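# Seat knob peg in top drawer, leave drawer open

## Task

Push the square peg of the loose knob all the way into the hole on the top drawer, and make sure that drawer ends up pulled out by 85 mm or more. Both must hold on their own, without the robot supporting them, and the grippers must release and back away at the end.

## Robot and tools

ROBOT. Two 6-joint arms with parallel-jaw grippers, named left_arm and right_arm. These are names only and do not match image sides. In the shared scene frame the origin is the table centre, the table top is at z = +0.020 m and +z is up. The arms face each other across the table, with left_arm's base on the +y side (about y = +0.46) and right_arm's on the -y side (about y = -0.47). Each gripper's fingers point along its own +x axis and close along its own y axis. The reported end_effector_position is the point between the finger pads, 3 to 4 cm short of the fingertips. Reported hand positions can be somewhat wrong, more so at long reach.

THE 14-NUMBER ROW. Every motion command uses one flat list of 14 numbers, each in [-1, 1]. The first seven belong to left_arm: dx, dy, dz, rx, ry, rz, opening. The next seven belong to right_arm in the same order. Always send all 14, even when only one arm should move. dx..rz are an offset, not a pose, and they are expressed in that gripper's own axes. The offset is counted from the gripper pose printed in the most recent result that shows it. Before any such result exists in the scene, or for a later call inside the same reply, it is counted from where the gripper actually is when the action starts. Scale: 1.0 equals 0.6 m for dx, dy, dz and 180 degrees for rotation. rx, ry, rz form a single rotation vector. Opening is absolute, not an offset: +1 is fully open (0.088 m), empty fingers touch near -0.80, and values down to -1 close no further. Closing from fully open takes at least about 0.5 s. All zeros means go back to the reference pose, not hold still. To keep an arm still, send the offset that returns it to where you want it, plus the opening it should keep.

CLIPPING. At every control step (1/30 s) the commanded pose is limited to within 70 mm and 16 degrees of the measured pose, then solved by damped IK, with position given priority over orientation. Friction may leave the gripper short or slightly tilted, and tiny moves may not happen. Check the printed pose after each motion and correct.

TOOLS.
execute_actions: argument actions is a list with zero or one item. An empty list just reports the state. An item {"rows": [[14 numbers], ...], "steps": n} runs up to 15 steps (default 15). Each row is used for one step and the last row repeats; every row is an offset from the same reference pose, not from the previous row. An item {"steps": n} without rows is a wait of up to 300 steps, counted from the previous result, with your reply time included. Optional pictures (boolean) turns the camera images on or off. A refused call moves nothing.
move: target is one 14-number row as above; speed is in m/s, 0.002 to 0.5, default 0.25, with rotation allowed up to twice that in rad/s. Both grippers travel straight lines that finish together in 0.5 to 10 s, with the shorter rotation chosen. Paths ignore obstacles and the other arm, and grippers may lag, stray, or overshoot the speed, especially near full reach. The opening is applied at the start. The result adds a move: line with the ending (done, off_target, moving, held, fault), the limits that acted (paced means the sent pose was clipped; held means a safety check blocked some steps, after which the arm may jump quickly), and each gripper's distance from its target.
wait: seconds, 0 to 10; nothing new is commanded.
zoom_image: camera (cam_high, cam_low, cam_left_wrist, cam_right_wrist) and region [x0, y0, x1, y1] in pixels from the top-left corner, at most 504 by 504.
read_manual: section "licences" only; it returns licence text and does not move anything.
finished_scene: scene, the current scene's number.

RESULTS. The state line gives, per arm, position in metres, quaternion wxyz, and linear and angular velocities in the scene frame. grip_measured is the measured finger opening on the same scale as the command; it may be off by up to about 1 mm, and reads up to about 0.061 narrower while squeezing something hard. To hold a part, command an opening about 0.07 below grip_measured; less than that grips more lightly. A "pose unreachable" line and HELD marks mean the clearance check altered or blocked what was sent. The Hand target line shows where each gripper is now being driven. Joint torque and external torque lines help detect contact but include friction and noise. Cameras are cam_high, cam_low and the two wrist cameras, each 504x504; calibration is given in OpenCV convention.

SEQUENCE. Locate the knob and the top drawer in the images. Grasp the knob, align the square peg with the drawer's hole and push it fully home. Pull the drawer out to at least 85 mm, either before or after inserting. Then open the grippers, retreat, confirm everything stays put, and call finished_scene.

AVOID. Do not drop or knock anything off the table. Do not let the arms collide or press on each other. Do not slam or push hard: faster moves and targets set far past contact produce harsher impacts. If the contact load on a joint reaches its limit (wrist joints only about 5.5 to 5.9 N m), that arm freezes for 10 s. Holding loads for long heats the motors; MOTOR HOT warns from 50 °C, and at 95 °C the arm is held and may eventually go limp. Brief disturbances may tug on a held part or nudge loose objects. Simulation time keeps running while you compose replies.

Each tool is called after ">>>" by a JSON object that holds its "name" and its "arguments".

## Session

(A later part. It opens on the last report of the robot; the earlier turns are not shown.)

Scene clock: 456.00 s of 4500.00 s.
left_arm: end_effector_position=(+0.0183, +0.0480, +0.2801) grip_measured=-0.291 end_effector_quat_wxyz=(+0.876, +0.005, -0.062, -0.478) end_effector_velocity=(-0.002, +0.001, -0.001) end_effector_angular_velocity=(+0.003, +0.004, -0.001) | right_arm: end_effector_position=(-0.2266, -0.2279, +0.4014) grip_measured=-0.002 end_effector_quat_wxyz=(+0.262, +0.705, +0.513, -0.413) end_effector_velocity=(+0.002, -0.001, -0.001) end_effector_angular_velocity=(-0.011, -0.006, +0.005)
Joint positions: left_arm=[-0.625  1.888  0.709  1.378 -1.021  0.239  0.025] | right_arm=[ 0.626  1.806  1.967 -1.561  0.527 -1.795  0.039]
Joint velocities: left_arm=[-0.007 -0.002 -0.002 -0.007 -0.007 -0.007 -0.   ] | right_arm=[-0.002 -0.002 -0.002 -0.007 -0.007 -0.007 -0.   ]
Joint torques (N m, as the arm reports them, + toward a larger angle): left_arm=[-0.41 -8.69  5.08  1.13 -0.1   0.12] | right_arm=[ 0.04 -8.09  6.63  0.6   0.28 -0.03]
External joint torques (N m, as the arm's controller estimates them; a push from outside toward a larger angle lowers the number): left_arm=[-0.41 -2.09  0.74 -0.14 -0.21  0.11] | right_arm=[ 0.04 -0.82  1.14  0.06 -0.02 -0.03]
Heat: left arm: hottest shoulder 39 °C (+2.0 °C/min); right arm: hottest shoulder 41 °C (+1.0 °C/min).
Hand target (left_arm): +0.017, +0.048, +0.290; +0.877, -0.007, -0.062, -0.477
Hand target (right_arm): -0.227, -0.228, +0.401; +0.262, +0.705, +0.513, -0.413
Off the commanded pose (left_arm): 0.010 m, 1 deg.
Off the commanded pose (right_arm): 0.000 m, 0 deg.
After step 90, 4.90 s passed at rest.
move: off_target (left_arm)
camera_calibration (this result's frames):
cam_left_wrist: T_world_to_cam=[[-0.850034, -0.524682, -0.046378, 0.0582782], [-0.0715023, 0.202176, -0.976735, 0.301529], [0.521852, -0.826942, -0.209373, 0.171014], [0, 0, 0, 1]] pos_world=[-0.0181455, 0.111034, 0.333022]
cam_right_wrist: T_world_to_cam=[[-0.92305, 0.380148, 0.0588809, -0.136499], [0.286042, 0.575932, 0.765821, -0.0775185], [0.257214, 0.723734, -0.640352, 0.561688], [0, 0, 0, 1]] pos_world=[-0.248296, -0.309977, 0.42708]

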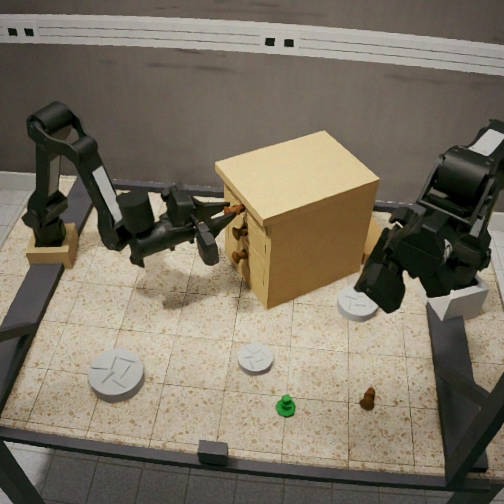

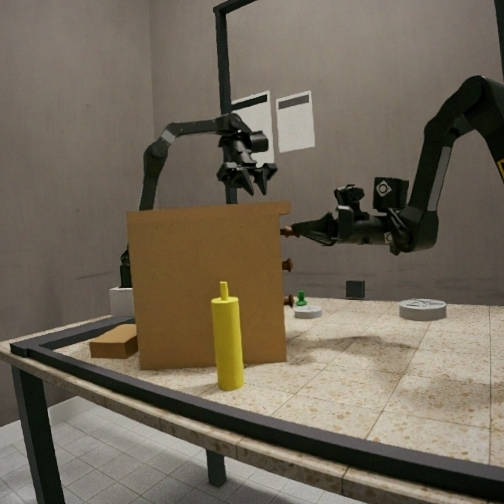

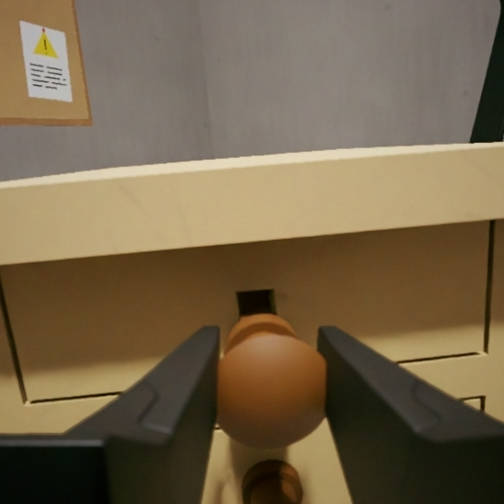

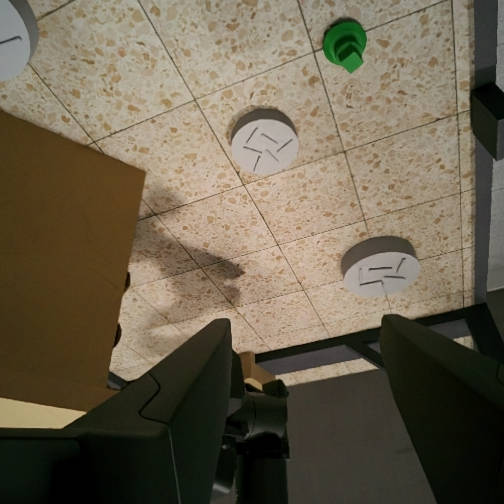

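>>> {"name": "move", "arguments": {"target": [0,0,0.025,-0.025,0,0,-0.4,0,0,0,0,0,0,0.0], "speed": 0.04}}

>>> {"name": "zoom_image", "arguments": {"camera": "cam_left_wrist", "region": [190,200,350,360]}}

>>> {"name": "zoom_image", "arguments": {"camera": "cam_low", "region": [250,170,370,290]}}

Scene clock: 461.27 s of 4500.00 s.
left_arm: end_effector_position=(+0.0180, +0.0486, +0.2849) grip_measured=-0.291 end_effector_quat_wxyz=(+0.876, -0.014, -0.044, -0.481) end_effector_velocity=(-0.002, +0.001, -0.003) end_effector_angular_velocity=(+0.008, +0.010, -0.002) | right_arm: end_effector_position=(-0.2266, -0.2279, +0.4014) grip_measured=-0.002 end_effector_quat_wxyz=(+0.262, +0.705, +0.513, -0.413) end_effector_velocity=(+0.002, -0.001, -0.002) end_effector_angular_velocity=(-0.013, -0.011, +0.005)
Joint positions: left_arm=[-0.626  1.853  0.712  1.314 -1.021  0.166  0.025] | right_arm=[ 0.626  1.806  1.967 -1.561  0.527 -1.795  0.039]
Joint velocities: left_arm=[-0.007 -0.002 -0.002 -0.022 -0.007 -0.022 -0.   ] | right_arm=[-0.002 -0.002 -0.007 -0.007 -0.007 -0.007 -0.   ]
Joint torques (N m, as the arm reports them, + toward a larger angle): left_arm=[-0.21 -8.43  5.43  1.13 -0.13 -0.06] | right_arm=[ 0.02 -8.09  6.59  0.61  0.28 -0.01]
External joint torques (N m, as the arm's controller estimates them; a push from outside toward a larger angle lowers the number): left_arm=[-0.17 -2.03  0.98 -0.12 -0.23 -0.07] | right_arm=[ 0.02 -0.88  1.15  0.07 -0.02 -0.01]
Heat: left arm: hottest shoulder 39 °C (+2.0 °C/min); right arm: hottest shoulder 41 °C (+1.0 °C/min).
Hand target (left_arm): +0.017, +0.049, +0.295; +0.876, -0.029, -0.043, -0.480
Hand target (right_arm): -0.227, -0.228, +0.401; +0.262, +0.705, +0.513, -0.413
Off the commanded pose (left_arm): 0.010 m, 2 deg.
Off the commanded pose (right_arm): 0.000 m, 0 deg.
After step 90, 1.00 s passed at rest.
move: off_target (left_arm)
camera_calibration (this result's frames):
cam_left_wrist: T_world_to_cam=[[-0.855154, -0.518354, 0.00453921, 0.0439007], [-0.118695, 0.187279, -0.975109, 0.307189], [0.504602, -0.834407, -0.221678, 0.176901], [0, 0, 0, 1]] pos_world=[-0.0152607, 0.112834, 0.338559]
cam_right_wrist: T_world_to_cam=[[-0.92305, 0.380148, 0.0588809, -0.136499], [0.286042, 0.575932, 0.765821, -0.0775185], [0.257214, 0.723734, -0.640352, 0.561688], [0, 0, 0, 1]] pos_world=[-0.248296, -0.309977, 0.42708]

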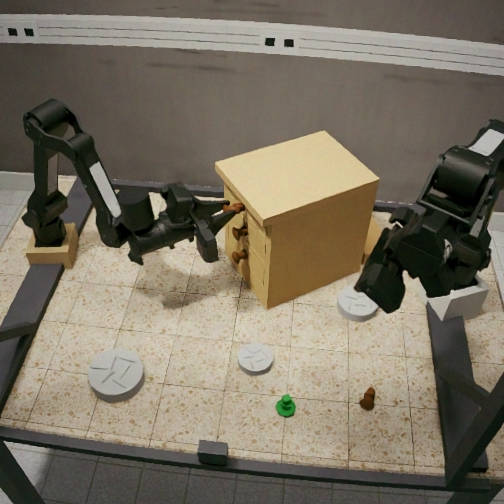

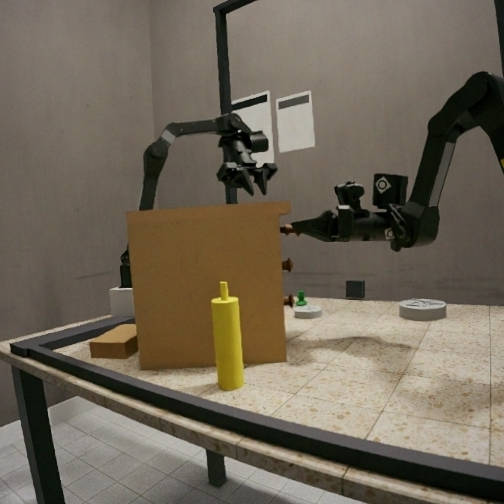

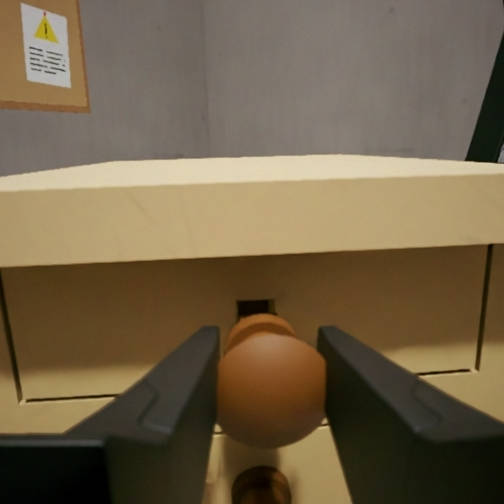

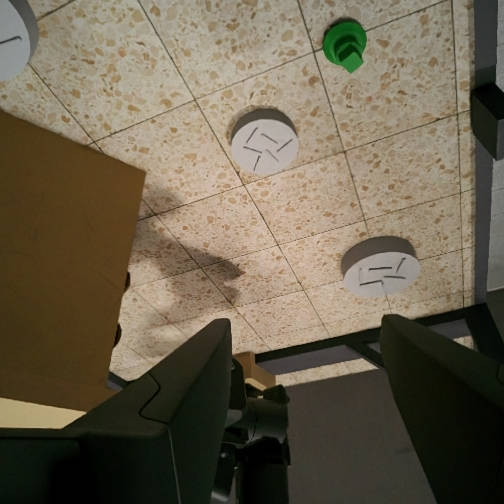

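Region (190, 200, 350, 360) of cam_left_wrist's 504x504 image, scaled by 3.150, with more detail than that image has.

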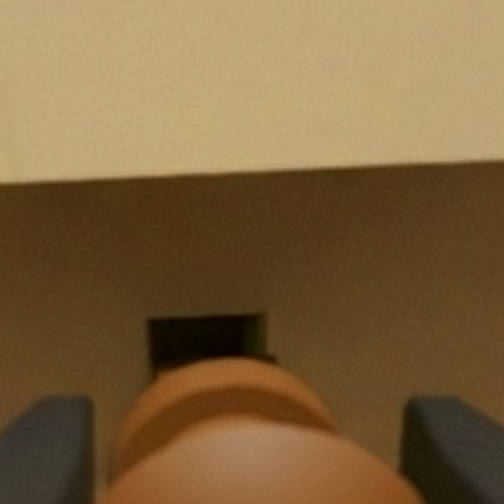

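Region (250, 170, 370, 290) of cam_low's 504x504 image, scaled by 4.200, with more detail than that image has.

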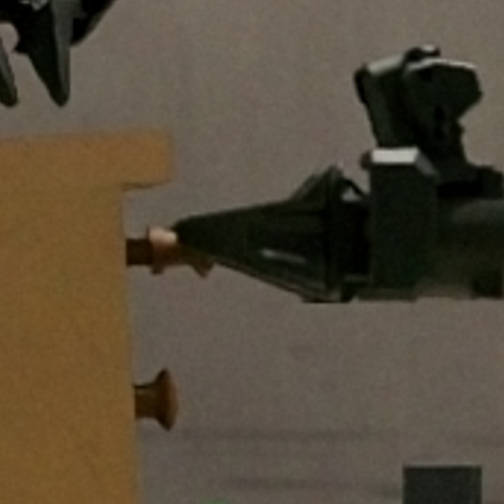

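>>> {"name": "move", "arguments": {"target": [0.004,0.002,0.008,0,-0.02,0,-0.4,0,0,0,0,0,0,0.0], "speed": 0.03}}

>>> {"name": "zoom_image", "arguments": {"camera": "cam_left_wrist", "region": [190,200,350,360]}}

>>> {"name": "zoom_image", "arguments": {"camera": "cam_low", "region": [250,170,370,290]}}

Scene clock: 466.43 s of 4500.00 s.
left_arm: end_effector_position=(+0.0192, +0.0487, +0.2935) grip_measured=-0.291 end_effector_quat_wxyz=(+0.874, -0.034, -0.069, -0.480) end_effector_velocity=(-0.002, +0.000, -0.000) end_effector_angular_velocity=(-0.000, -0.015, -0.006) | right_arm: end_effector_position=(-0.2266, -0.2279, +0.4014) grip_measured=-0.002 end_effector_quat_wxyz=(+0.262, +0.705, +0.513, -0.413) end_effector_velocity=(+0.001, -0.001, +0.001) end_effector_angular_velocity=(-0.008, -0.002, +0.005)
Joint positions: left_arm=[-0.62   1.891  0.712  1.468 -1.004  0.253  0.025] | right_arm=[ 0.626  1.806  1.967 -1.561  0.527 -1.795  0.039]
Joint velocities: left_arm=[-0.002  0.007 -0.002  0.022  0.007  0.022 -0.   ] | right_arm=[-0.002 -0.002  0.002 -0.007 -0.007 -0.007 -0.001]
Joint torques (N m, as the arm reports them, + toward a larger angle): left_arm=[ 0.33 -5.41  3.85  1.51  0.38  0.15] | right_arm=[ 0.01 -8.1   6.57  0.61  0.28 -0.02]
External joint torques (N m, as the arm's controller estimates them; a push from outside toward a larger angle lowers the number): left_arm=[ 0.33  1.09 -0.43  0.3   0.22  0.14] | right_arm=[ 0.01 -0.78  1.03  0.04 -0.03 -0.02]
Heat: left arm: hottest shoulder 39 °C (+3.0 °C/min); right arm: hottest shoulder 41 °C (+1.0 °C/min).
Hand target (left_arm): +0.020, +0.048, +0.290; +0.874, -0.029, -0.071, -0.480
Hand target (right_arm): -0.227, -0.228, +0.401; +0.262, +0.705, +0.513, -0.413
Off the commanded pose (left_arm): 0.004 m, 1 deg.
Off the commanded pose (right_arm): 0.000 m, 0 deg.
After step 90, 0.87 s passed at rest.
move: done
camera_calibration (this result's frames):
cam_left_wrist: T_world_to_cam=[[-0.855574, -0.517505, 0.0134902, 0.0422433], [-0.0936941, 0.129168, -0.987186, 0.321499], [0.509131, -0.845875, -0.159, 0.160345], [0, 0, 0, 1]] pos_world=[-0.0153719, 0.115966, 0.342304]
cam_right_wrist: T_world_to_cam=[[-0.92305, 0.380148, 0.0588809, -0.136499], [0.286042, 0.575932, 0.765821, -0.0775185], [0.257214, 0.723734, -0.640352, 0.561688], [0, 0, 0, 1]] pos_world=[-0.248296, -0.309977, 0.42708]

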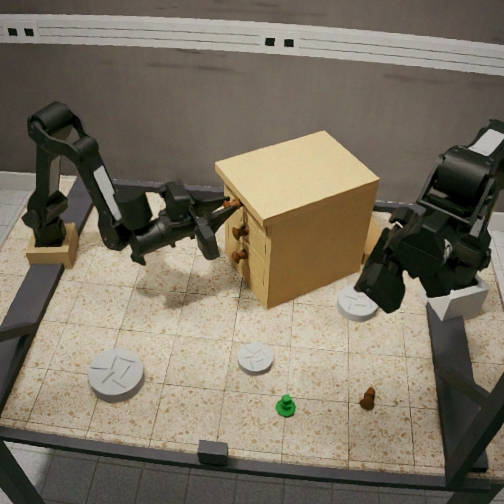

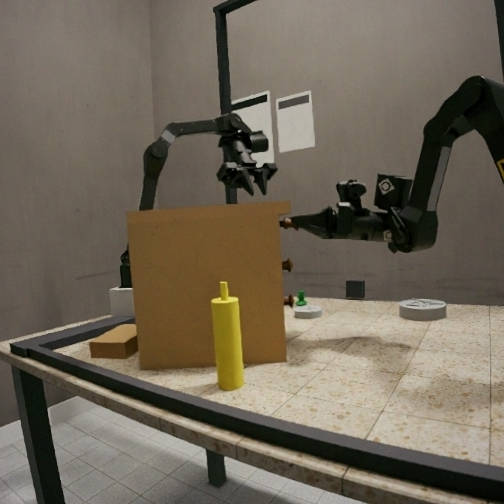

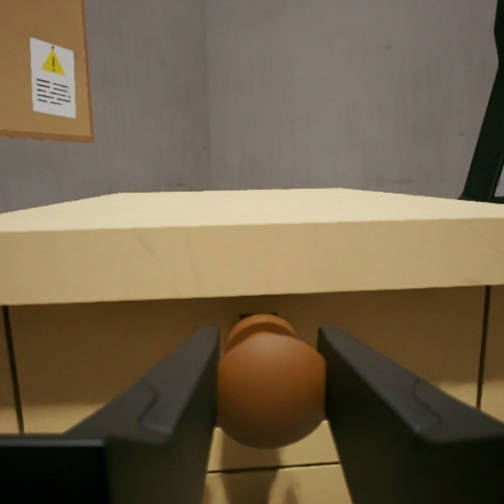

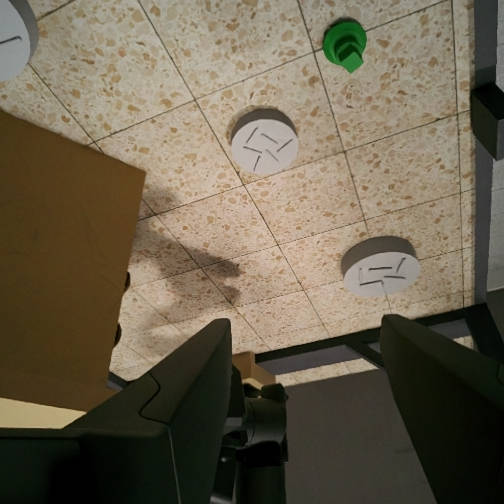

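Region (190, 200, 350, 360) of cam_left_wrist's 504x504 image, scaled by 3.150, with more detail than that image has.

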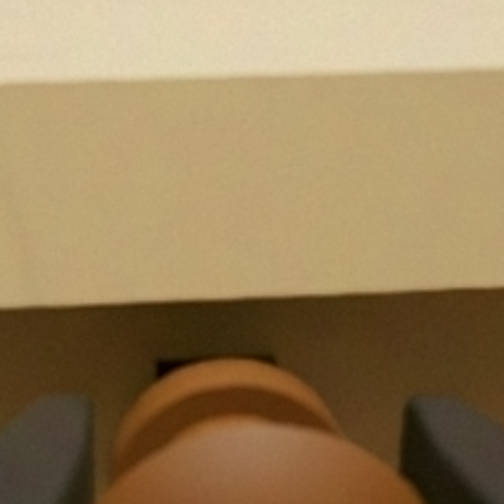

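Region (250, 170, 370, 290) of cam_low's 504x504 image, scaled by 4.200, with more detail than that image has.

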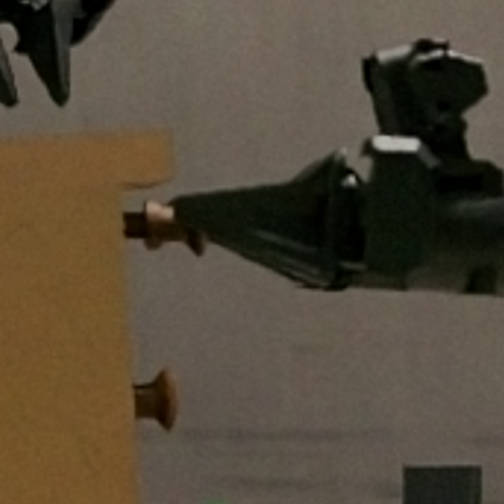

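>>> {"name": "move", "arguments": {"target": [0,0,-0.010,0.005,0,0,-0.4,0,0,0,0,0,0,0.0], "speed": 0.02}}

>>> {"name": "zoom_image", "arguments": {"camera": "cam_left_wrist", "region": [190,200,350,360]}}

>>> {"name": "zoom_image", "arguments": {"camera": "cam_low", "region": [250,170,370,290]}}

Scene clock: 471.80 s of 4500.00 s.
left_arm: end_effector_position=(+0.0191, +0.0485, +0.2919) grip_measured=-0.291 end_effector_quat_wxyz=(+0.874, -0.033, -0.072, -0.479) end_effector_velocity=(-0.000, +0.001, -0.003) end_effector_angular_velocity=(+0.008, +0.003, +0.003) | right_arm: end_effector_position=(-0.2266, -0.2279, +0.4014) grip_measured=-0.002 end_effector_quat_wxyz=(+0.262, +0.705, +0.513, -0.413) end_effector_velocity=(-0.001, +0.000, -0.000) end_effector_angular_velocity=(-0.001, +0.014, -0.007)
Joint positions: left_arm=[-0.62   1.902  0.712  1.487 -1.004  0.264  0.025] | right_arm=[ 0.626  1.806  1.967 -1.561  0.527 -1.795  0.039]
Joint velocities: left_arm=[-0.002  0.002 -0.002 -0.007 -0.007 -0.007  0.   ] | right_arm=[-0.002 -0.002 -0.002  0.007 -0.007  0.007 -0.   ]
Joint torques (N m, as the arm reports them, + toward a larger angle): left_arm=[ 0.37 -5.28  3.59  1.5   0.2   0.09] | right_arm=[-0.03 -8.09  6.62  0.61  0.28 -0.02]
External joint torques (N m, as the arm's controller estimates them; a push from outside toward a larger angle lowers the number): left_arm=[ 0.34  1.33 -0.67  0.27  0.04  0.08] | right_arm=[ 0.   -0.89  1.16  0.05 -0.02 -0.02]
Heat: left arm: hottest shoulder 38 °C (+2.1 °C/min); right arm: hottest shoulder 41 °C (+1.0 °C/min).
Hand target (left_arm): +0.020, +0.048, +0.287; +0.874, -0.027, -0.073, -0.479
Hand target (right_arm): -0.227, -0.228, +0.401; +0.262, +0.705, +0.513, -0.413
Off the commanded pose (left_arm): 0.005 m, 1 deg.
Off the commanded pose (right_arm): 0.000 m, 0 deg.
After step 90, 1.67 s passed at rest.
move: done
camera_calibration (this result's frames):
cam_left_wrist: T_world_to_cam=[[-0.854939, -0.518646, 0.00924978, 0.0433371], [-0.0881521, 0.127692, -0.987889, 0.320196], [0.511183, -0.8454, -0.154889, 0.158747], [0, 0, 0, 1]] pos_world=[-0.0158725, 0.115795, 0.340505]
cam_right_wrist: T_world_to_cam=[[-0.92305, 0.380148, 0.0588809, -0.136499], [0.286042, 0.575932, 0.765821, -0.0775185], [0.257214, 0.723734, -0.640352, 0.561688], [0, 0, 0, 1]] pos_world=[-0.248296, -0.309977, 0.42708]

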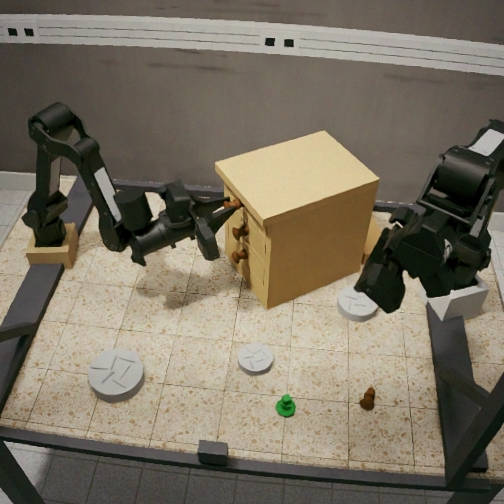

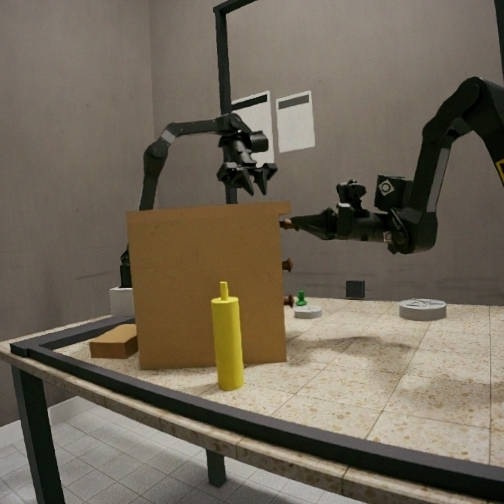

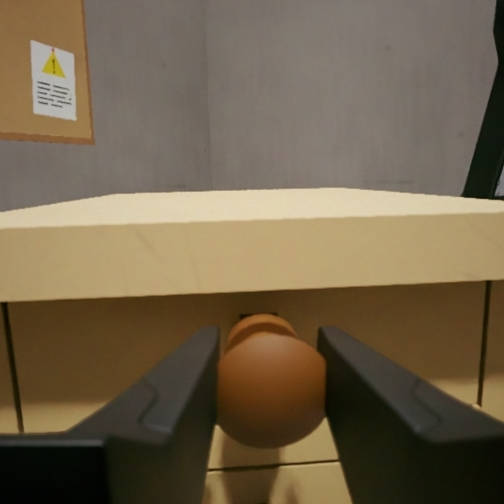

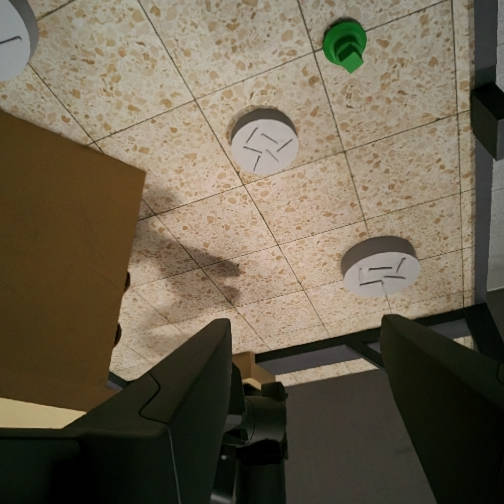

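Region (190, 200, 350, 360) of cam_left_wrist's 504x504 image, scaled by 3.150, with more detail than that image has.

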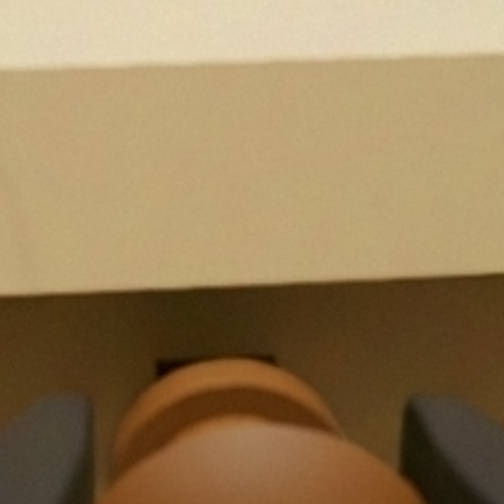

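Region (250, 170, 370, 290) of cam_low's 504x504 image, scaled by 4.200, with more detail than that image has.

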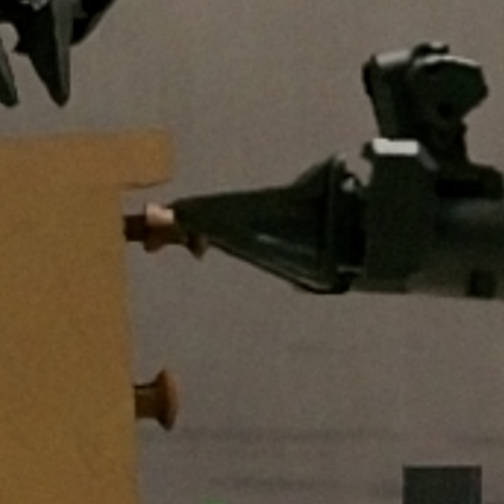

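>>> {"name": "move", "arguments": {"target": [-0.003,0,-0.016,0.005,0.010,0,-0.4,0,0,0,0,0,0,0.0], "speed": 0.02}}

>>> {"name": "zoom_image", "arguments": {"camera": "cam_left_wrist", "region": [190,200,350,360]}}

>>> {"name": "zoom_image", "arguments": {"camera": "cam_low", "region": [250,170,370,290]}}

Scene clock: 478.10 s of 4500.00 s.
left_arm: end_effector_position=(+0.0190, +0.0474, +0.2851) grip_measured=-0.291 end_effector_quat_wxyz=(+0.875, -0.022, -0.064, -0.479) end_effector_velocity=(+0.002, +0.002, -0.004) end_effector_angular_velocity=(+0.018, +0.001, +0.018) | right_arm: end_effector_position=(-0.2266, -0.2279, +0.4014) grip_measured=-0.002 end_effector_quat_wxyz=(+0.262, +0.705, +0.513, -0.413) end_effector_velocity=(+0.001, -0.003, -0.002) end_effector_angular_velocity=(-0.011, -0.003, -0.003)
Joint positions: left_arm=[-0.62   1.903  0.711  1.444 -1.008  0.237  0.025] | right_arm=[ 0.626  1.806  1.967 -1.561  0.527 -1.795  0.039]
Joint velocities: left_arm=[-0.002 -0.002 -0.002 -0.022 -0.022 -0.007 -0.   ] | right_arm=[ 0.002 -0.002 -0.007 -0.007 -0.007  0.007 -0.   ]
Joint torques (N m, as the arm reports them, + toward a larger angle): left_arm=[-0.17 -6.57  3.18  1.18 -0.09 -0.08] | right_arm=[ 0.02 -8.13  6.61  0.61  0.28 -0.02]
External joint torques (N m, as the arm's controller estimates them; a push from outside toward a larger angle lowers the number): left_arm=[-0.14  0.01 -1.07 -0.06 -0.23 -0.08] | right_arm=[-0.06 -0.99  1.19  0.06 -0.01 -0.01]
Heat: left arm: hottest shoulder 38 °C (+1.0 °C/min); right arm: hottest shoulder 41 °C (+1.0 °C/min).
Hand target (left_arm): +0.019, +0.049, +0.282; +0.875, -0.018, -0.062, -0.479
Hand target (right_arm): -0.227, -0.228, +0.401; +0.262, +0.705, +0.513, -0.413
Off the commanded pose (left_arm): 0.003 m, 1 deg.
Off the commanded pose (right_arm): 0.000 m, 0 deg.
After step 90, 2.20 s passed at rest.
move: done
camera_calibration (this result's frames):
cam_left_wrist: T_world_to_cam=[[-0.854487, -0.519473, -0.00083816, 0.0456239], [-0.0923619, 0.153515, -0.98382, 0.31128], [0.511197, -0.840584, -0.179156, 0.163479], [0, 0, 0, 1]] pos_world=[-0.0158343, 0.113332, 0.33557]
cam_right_wrist: T_world_to_cam=[[-0.92305, 0.380148, 0.0588809, -0.136499], [0.286042, 0.575932, 0.765821, -0.0775185], [0.257214, 0.723734, -0.640352, 0.561688], [0, 0, 0, 1]] pos_world=[-0.248296, -0.309977, 0.42708]

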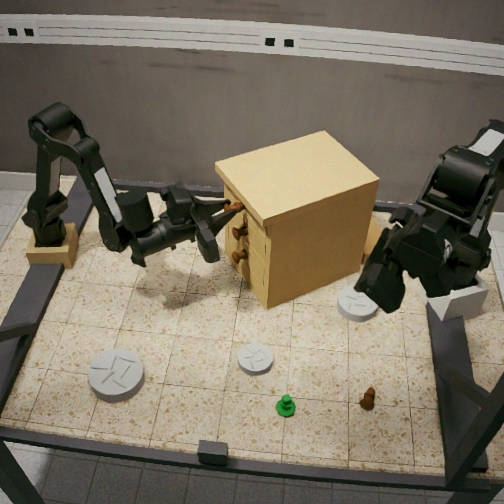

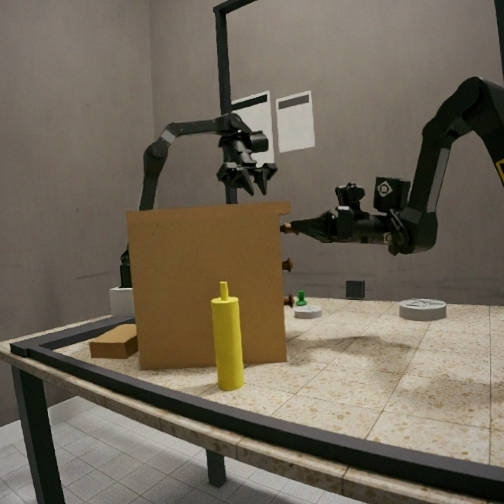

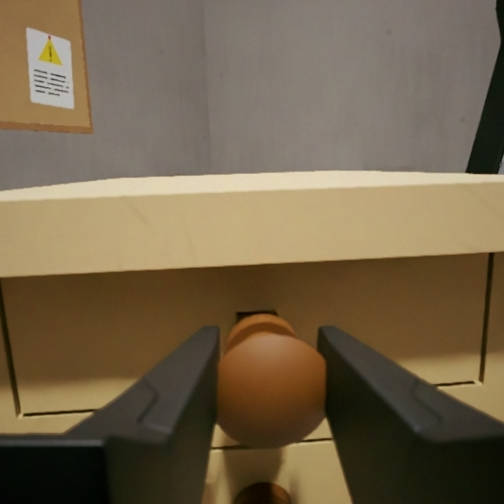

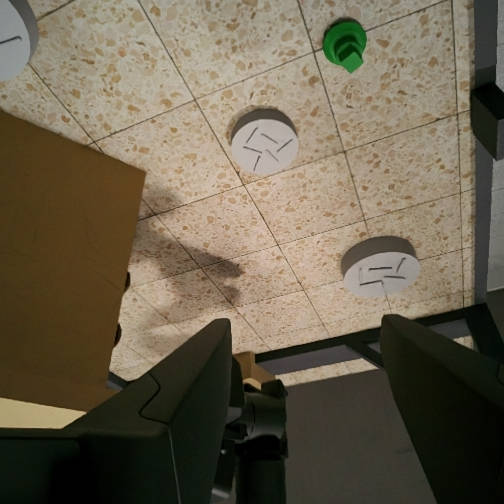

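Region (190, 200, 350, 360) of cam_left_wrist's 504x504 image, scaled by 3.150, with more detail than that image has.

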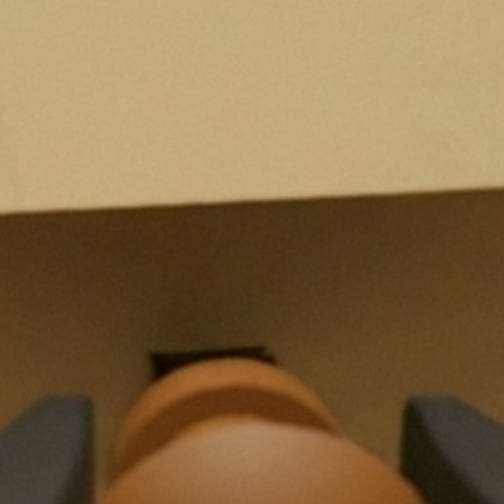

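Region (250, 170, 370, 290) of cam_low's 504x504 image, scaled by 4.200, with more detail than that image has.

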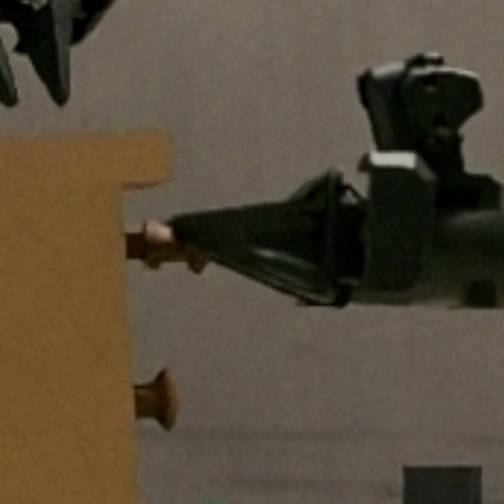

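>>> {"name": "move", "arguments": {"target": [0.016,0,0,0,0,0,-0.4,0,0,0,0,0,0,0.0], "speed": 0.015}}

>>> {"name": "zoom_image", "arguments": {"camera": "cam_left_wrist", "region": [190,200,350,360]}}

>>> {"name": "zoom_image", "arguments": {"camera": "cam_low", "region": [250,170,370,290]}}

Scene clock: 484.47 s of 4500.00 s.
left_arm: end_effector_position=(+0.0231, +0.0426, +0.2852) grip_measured=-0.291 end_effector_quat_wxyz=(+0.875, -0.019, -0.064, -0.480) end_effector_velocity=(+0.004, +0.001, -0.000) end_effector_angular_velocity=(+0.001, +0.010, +0.023) | right_arm: end_effector_position=(-0.2266, -0.2279, +0.4014) grip_measured=-0.002 end_effector_quat_wxyz=(+0.262, +0.705, +0.513, -0.413) end_effector_velocity=(+0.002, -0.001, -0.001) end_effector_angular_velocity=(-0.011, -0.006, +0.005)
Joint positions: left_arm=[-0.601  1.903  0.721  1.421 -0.989  0.229  0.025] | right_arm=[ 0.626  1.806  1.967 -1.561  0.527 -1.795  0.039]
Joint velocities: left_arm=[ 0.002 -0.002  0.002 -0.007 -0.022 -0.007 -0.001] | right_arm=[-0.002 -0.002 -0.002 -0.007 -0.007 -0.007 -0.   ]
Joint torques (N m, as the arm reports them, + toward a larger angle): left_arm=[ 0.49 -6.16  5.04  1.15  0.23 -0.06] | right_arm=[-0.01 -8.08  6.6   0.6   0.28 -0.02]
External joint torques (N m, as the arm's controller estimates them; a push from outside toward a larger angle lowers the number): left_arm=[ 0.47  0.44  0.75 -0.1   0.1  -0.06] | right_arm=[ 0.   -0.83  1.14  0.06 -0.02 -0.02]
Heat: left arm: hottest shoulder 38 °C (+0.0 °C/min); right arm: hottest shoulder 41 °C (+1.0 °C/min).
Hand target (left_arm): +0.024, +0.039, +0.286; +0.875, -0.023, -0.064, -0.479
Hand target (right_arm): -0.227, -0.228, +0.401; +0.262, +0.705, +0.513, -0.413
Off the commanded pose (left_arm): 0.004 m, 0 deg.
Off the commanded pose (right_arm): 0.000 m, 0 deg.
After step 90, 2.50 s passed at rest.
move: done
camera_calibration (this result's frames):
cam_left_wrist: T_world_to_cam=[[-0.855142, -0.518356, -0.00628855, 0.0482209], [-0.0891947, 0.159075, -0.983229, 0.312055], [0.510663, -0.84024, -0.182266, 0.158195], [0, 0, 0, 1]] pos_world=[-0.0117148, 0.108277, 0.335959]
cam_right_wrist: T_world_to_cam=[[-0.92305, 0.380148, 0.0588809, -0.136499], [0.286042, 0.575932, 0.765821, -0.0775185], [0.257214, 0.723734, -0.640352, 0.561688], [0, 0, 0, 1]] pos_world=[-0.248296, -0.309977, 0.42708]

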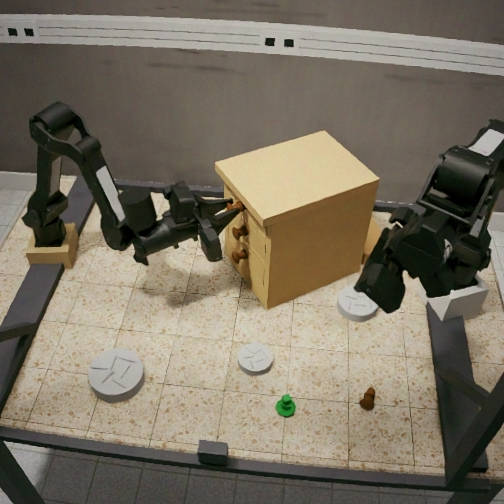

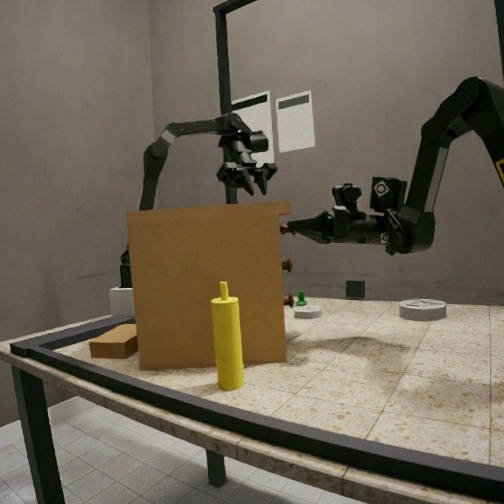

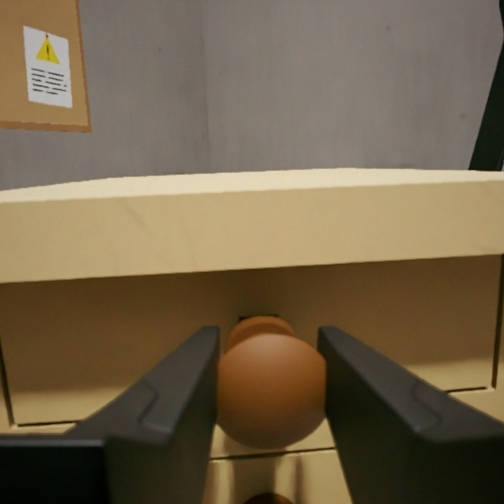

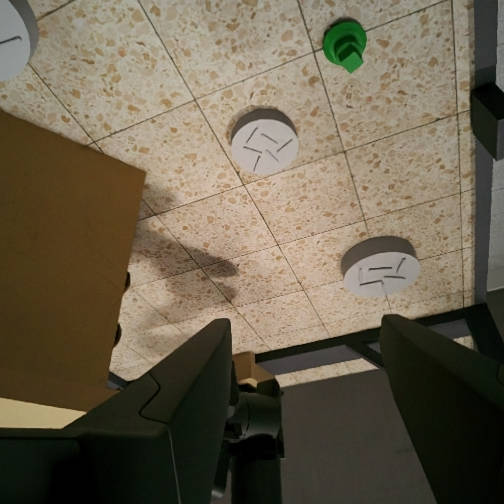

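Region (190, 200, 350, 360) of cam_left_wrist's 504x504 image, scaled by 3.150, with more detail than that image has.

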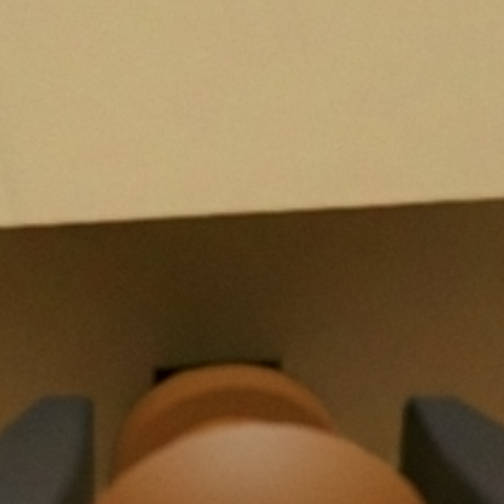

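Region (250, 170, 370, 290) of cam_low's 504x504 image, scaled by 4.200, with more detail than that image has.

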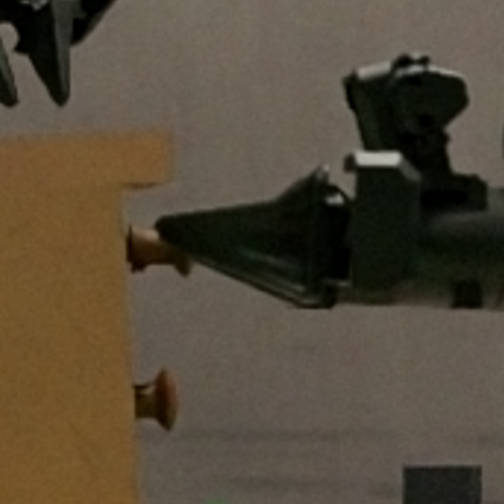

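>>> {"name": "move", "arguments": {"target": [0.016,0,0,0,0,0,-0.4,0,0,0,0,0,0,0.0], "speed": 0.015}}

>>> {"name": "zoom_image", "arguments": {"camera": "cam_low", "region": [250,170,370,290]}}

>>> {"name": "zoom_image", "arguments": {"camera": "cam_high", "region": [190,170,290,270]}}

Scene clock: 488.97 s of 4500.00 s.
left_arm: end_effector_position=(+0.0260, +0.0384, +0.2852) grip_measured=-0.291 end_effector_quat_wxyz=(+0.874, -0.016, -0.064, -0.482) end_effector_velocity=(+0.001, -0.001, -0.000) end_effector_angular_velocity=(+0.007, -0.006, +0.011) | right_arm: end_effector_position=(-0.2266, -0.2279, +0.4014) grip_measured=-0.002 end_effector_quat_wxyz=(+0.262, +0.705, +0.513, -0.413) end_effector_velocity=(+0.003, +0.000, +0.000) end_effector_angular_velocity=(+0.001, -0.014, +0.003)
Joint positions: left_arm=[-0.587  1.903  0.73   1.399 -0.971  0.222  0.025] | right_arm=[ 0.626  1.806  1.967 -1.561  0.527 -1.795  0.039]
Joint velocities: left_arm=[ 0.002  0.002  0.007 -0.007 -0.007  0.007 -0.   ] | right_arm=[-0.002 -0.002 -0.002 -0.007  0.007 -0.007 -0.   ]
Joint torques (N m, as the arm reports them, + toward a larger angle): left_arm=[ 0.7  -6.1   5.38  1.15  0.31 -0.01] | right_arm=[ 0.03 -8.09  6.57  0.6   0.28 -0.02]
External joint torques (N m, as the arm's controller estimates them; a push from outside toward a larger angle lowers the number): left_arm=[ 0.7   0.57  1.01 -0.12  0.18 -0.01] | right_arm=[ 0.01 -0.78  1.07  0.06 -0.02 -0.02]
Heat: left arm: hottest shoulder 38 °C (+0.0 °C/min); right arm: hottest shoulder 41 °C (+1.0 °C/min).
Hand target (left_arm): +0.028, +0.035, +0.287; +0.875, -0.019, -0.064, -0.480
Hand target (right_arm): -0.227, -0.228, +0.401; +0.262, +0.705, +0.513, -0.413
Off the commanded pose (left_arm): 0.005 m, 0 deg.
Off the commanded pose (right_arm): 0.000 m, 0 deg.
After step 90, 0.63 s passed at rest.
move: done
camera_calibration (this result's frames):
cam_left_wrist: T_world_to_cam=[[-0.857282, -0.514701, -0.0122638, 0.0500716], [-0.0852398, 0.165386, -0.982538, 0.312414], [0.507741, -0.841267, -0.185655, 0.154313], [0, 0, 0, 1]] pos_world=[-0.00879572, 0.103922, 0.336222]
cam_right_wrist: T_world_to_cam=[[-0.92305, 0.380148, 0.0588809, -0.136499], [0.286042, 0.575932, 0.765821, -0.0775185], [0.257214, 0.723734, -0.640352, 0.561688], [0, 0, 0, 1]] pos_world=[-0.248296, -0.309977, 0.42708]

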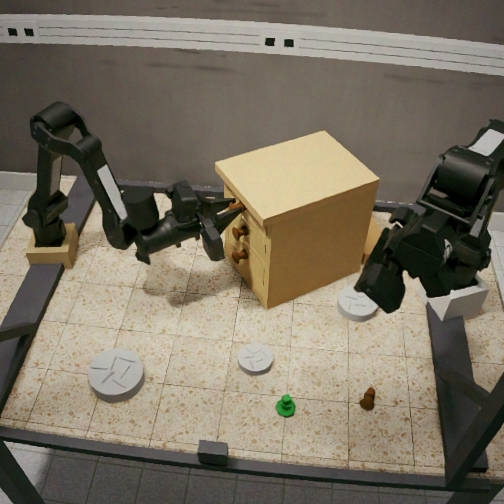

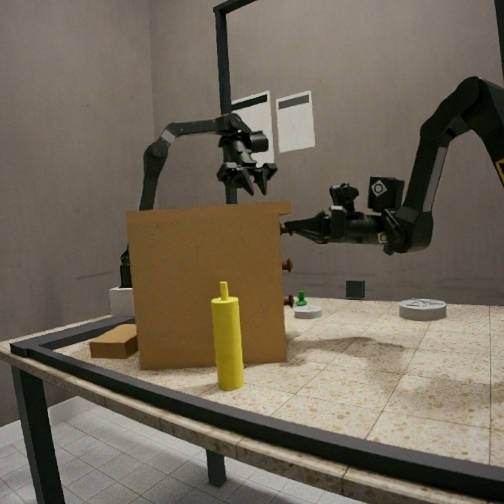

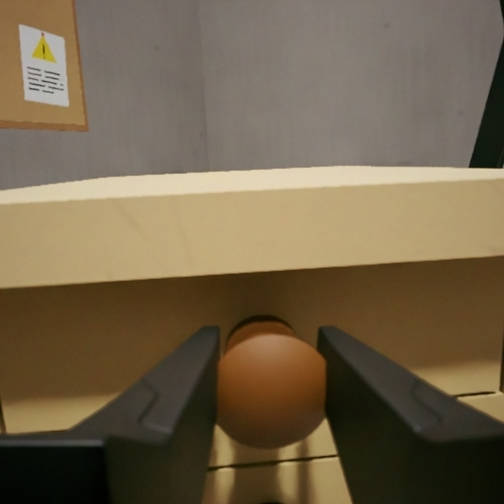

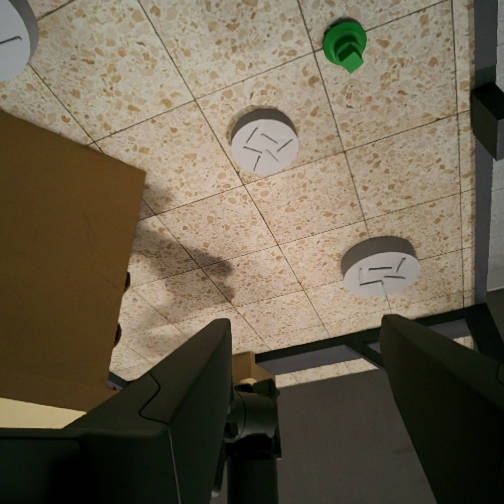

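Region (250, 170, 370, 290) of cam_low's 504x504 image, scaled by 4.200, with more detail than that image has.

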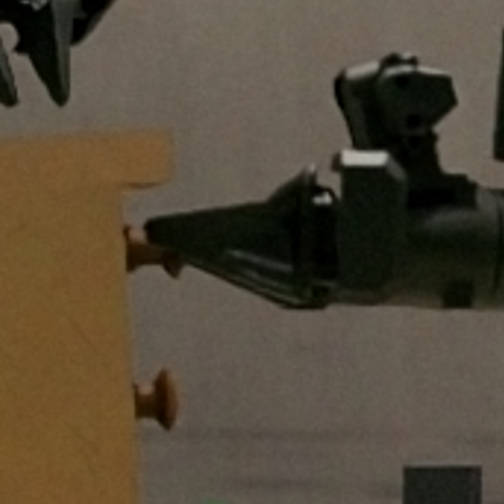

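Region (190, 170, 290, 270) of cam_high's 504x504 image, scaled by 5.040, with more detail than that image has.

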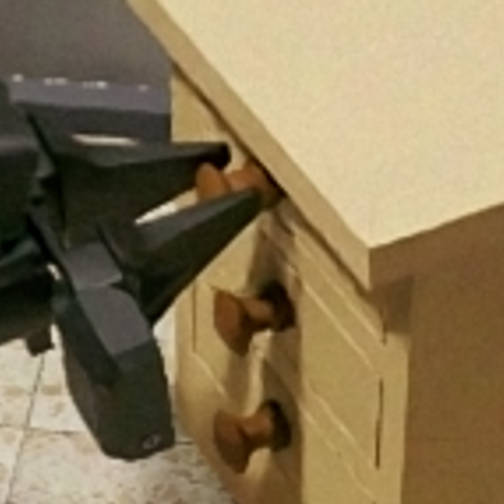

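>>> {"name": "move", "arguments": {"target": [0.018,0,0,0,0,0,-0.4,0,0,0,0,0,0,0.0], "speed": 0.015}}

>>> {"name": "zoom_image", "arguments": {"camera": "cam_low", "region": [250,170,370,290]}}

Scene clock: 493.40 s of 4500.00 s.
left_arm: end_effector_position=(+0.0287, +0.0341, +0.2855) grip_measured=-0.291 end_effector_quat_wxyz=(+0.873, -0.013, -0.063, -0.484) end_effector_velocity=(+0.002, +0.001, +0.001) end_effector_angular_velocity=(-0.001, +0.007, +0.009) | right_arm: end_effector_position=(-0.2266, -0.2279, +0.4014) grip_measured=-0.002 end_effector_quat_wxyz=(+0.262, +0.705, +0.513, -0.413) end_effector_velocity=(-0.002, -0.001, -0.001) end_effector_angular_velocity=(-0.016, +0.014, +0.008)
Joint positions: left_arm=[-0.573  1.903  0.74   1.377 -0.953  0.215  0.025] | right_arm=[ 0.626  1.806  1.967 -1.561  0.527 -1.795  0.039]
Joint velocities: left_arm=[ 0.002 -0.007 -0.002 -0.007 -0.007 -0.007  0.   ] | right_arm=[-0.002 -0.002 -0.002  0.007 -0.022 -0.007 -0.   ]
Joint torques (N m, as the arm reports them, + toward a larger angle): left_arm=[ 0.87 -6.05  5.64  1.08  0.37 -0.01] | right_arm=[ 0.04 -8.08  6.63  0.61  0.28 -0.02]
External joint torques (N m, as the arm's controller estimates them; a push from outside toward a larger angle lowers the number): left_arm=[ 0.86  0.72  1.23 -0.22  0.26 -0.02] | right_arm=[ 0.04 -0.84  1.16  0.06 -0.02 -0.02]
Heat: left arm: hottest shoulder 38 °C (+0.0 °C/min); right arm: hottest shoulder 41 °C (+1.0 °C/min).
Hand target (left_arm): +0.032, +0.029, +0.287; +0.874, -0.016, -0.064, -0.482
Hand target (right_arm): -0.227, -0.228, +0.401; +0.262, +0.705, +0.513, -0.413
Off the commanded pose (left_arm): 0.006 m, 0 deg.
Off the commanded pose (right_arm): 0.000 m, 0 deg.
After step 90, 0.50 s passed at rest.
move: done
camera_calibration (this result's frames):
cam_left_wrist: T_world_to_cam=[[-0.859259, -0.511261, -0.0169441, 0.0514666], [-0.0824308, 0.171077, -0.981803, 0.31313], [0.504856, -0.842226, -0.189143, 0.150454], [0, 0, 0, 1]] pos_world=[-0.00592315, 0.09946, 0.336761]
cam_right_wrist: T_world_to_cam=[[-0.92305, 0.380148, 0.0588809, -0.136499], [0.286042, 0.575932, 0.765821, -0.0775185], [0.257214, 0.723734, -0.640352, 0.561688], [0, 0, 0, 1]] pos_world=[-0.248296, -0.309977, 0.42708]

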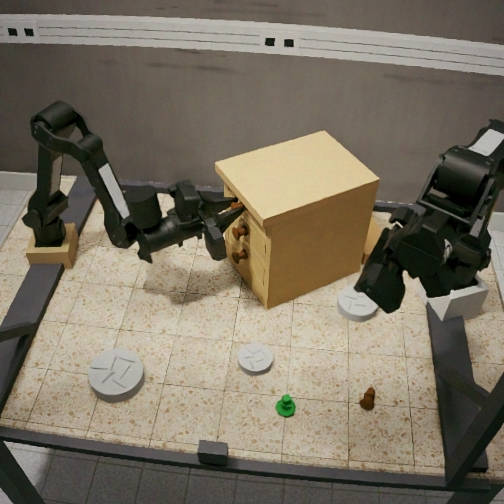

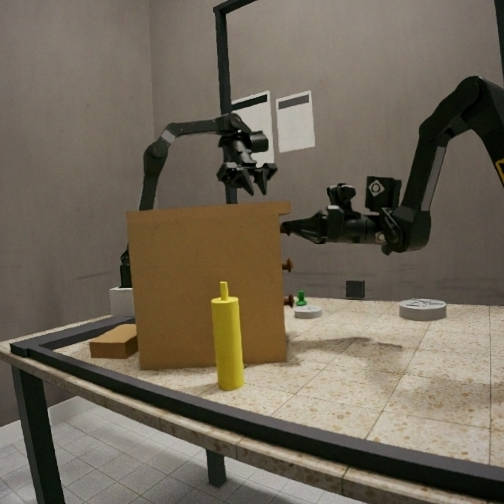

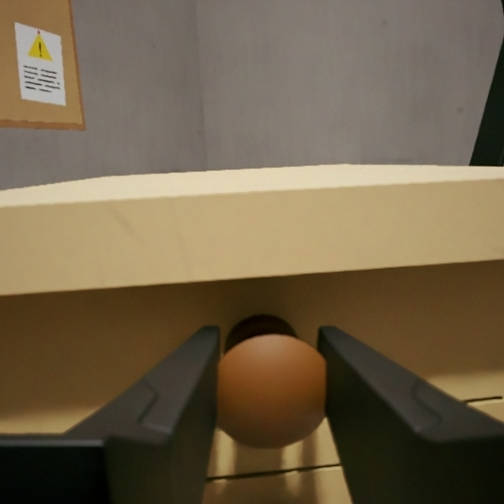

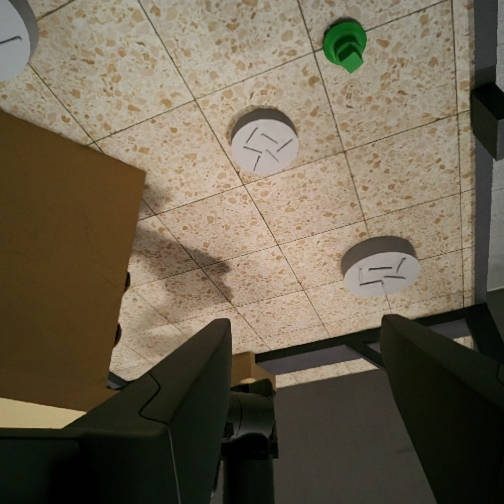

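Region (250, 170, 370, 290) of cam_low's 504x504 image, scaled by 4.200, with more detail than that image has.

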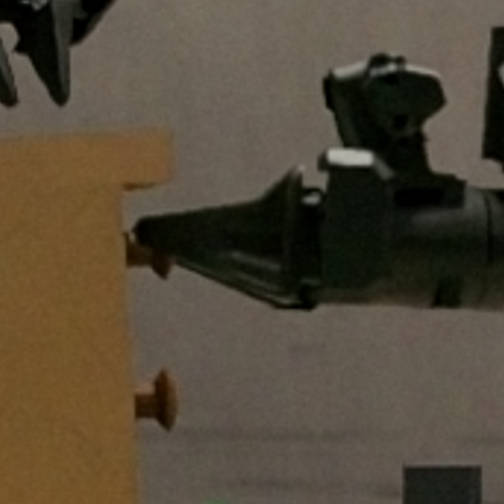

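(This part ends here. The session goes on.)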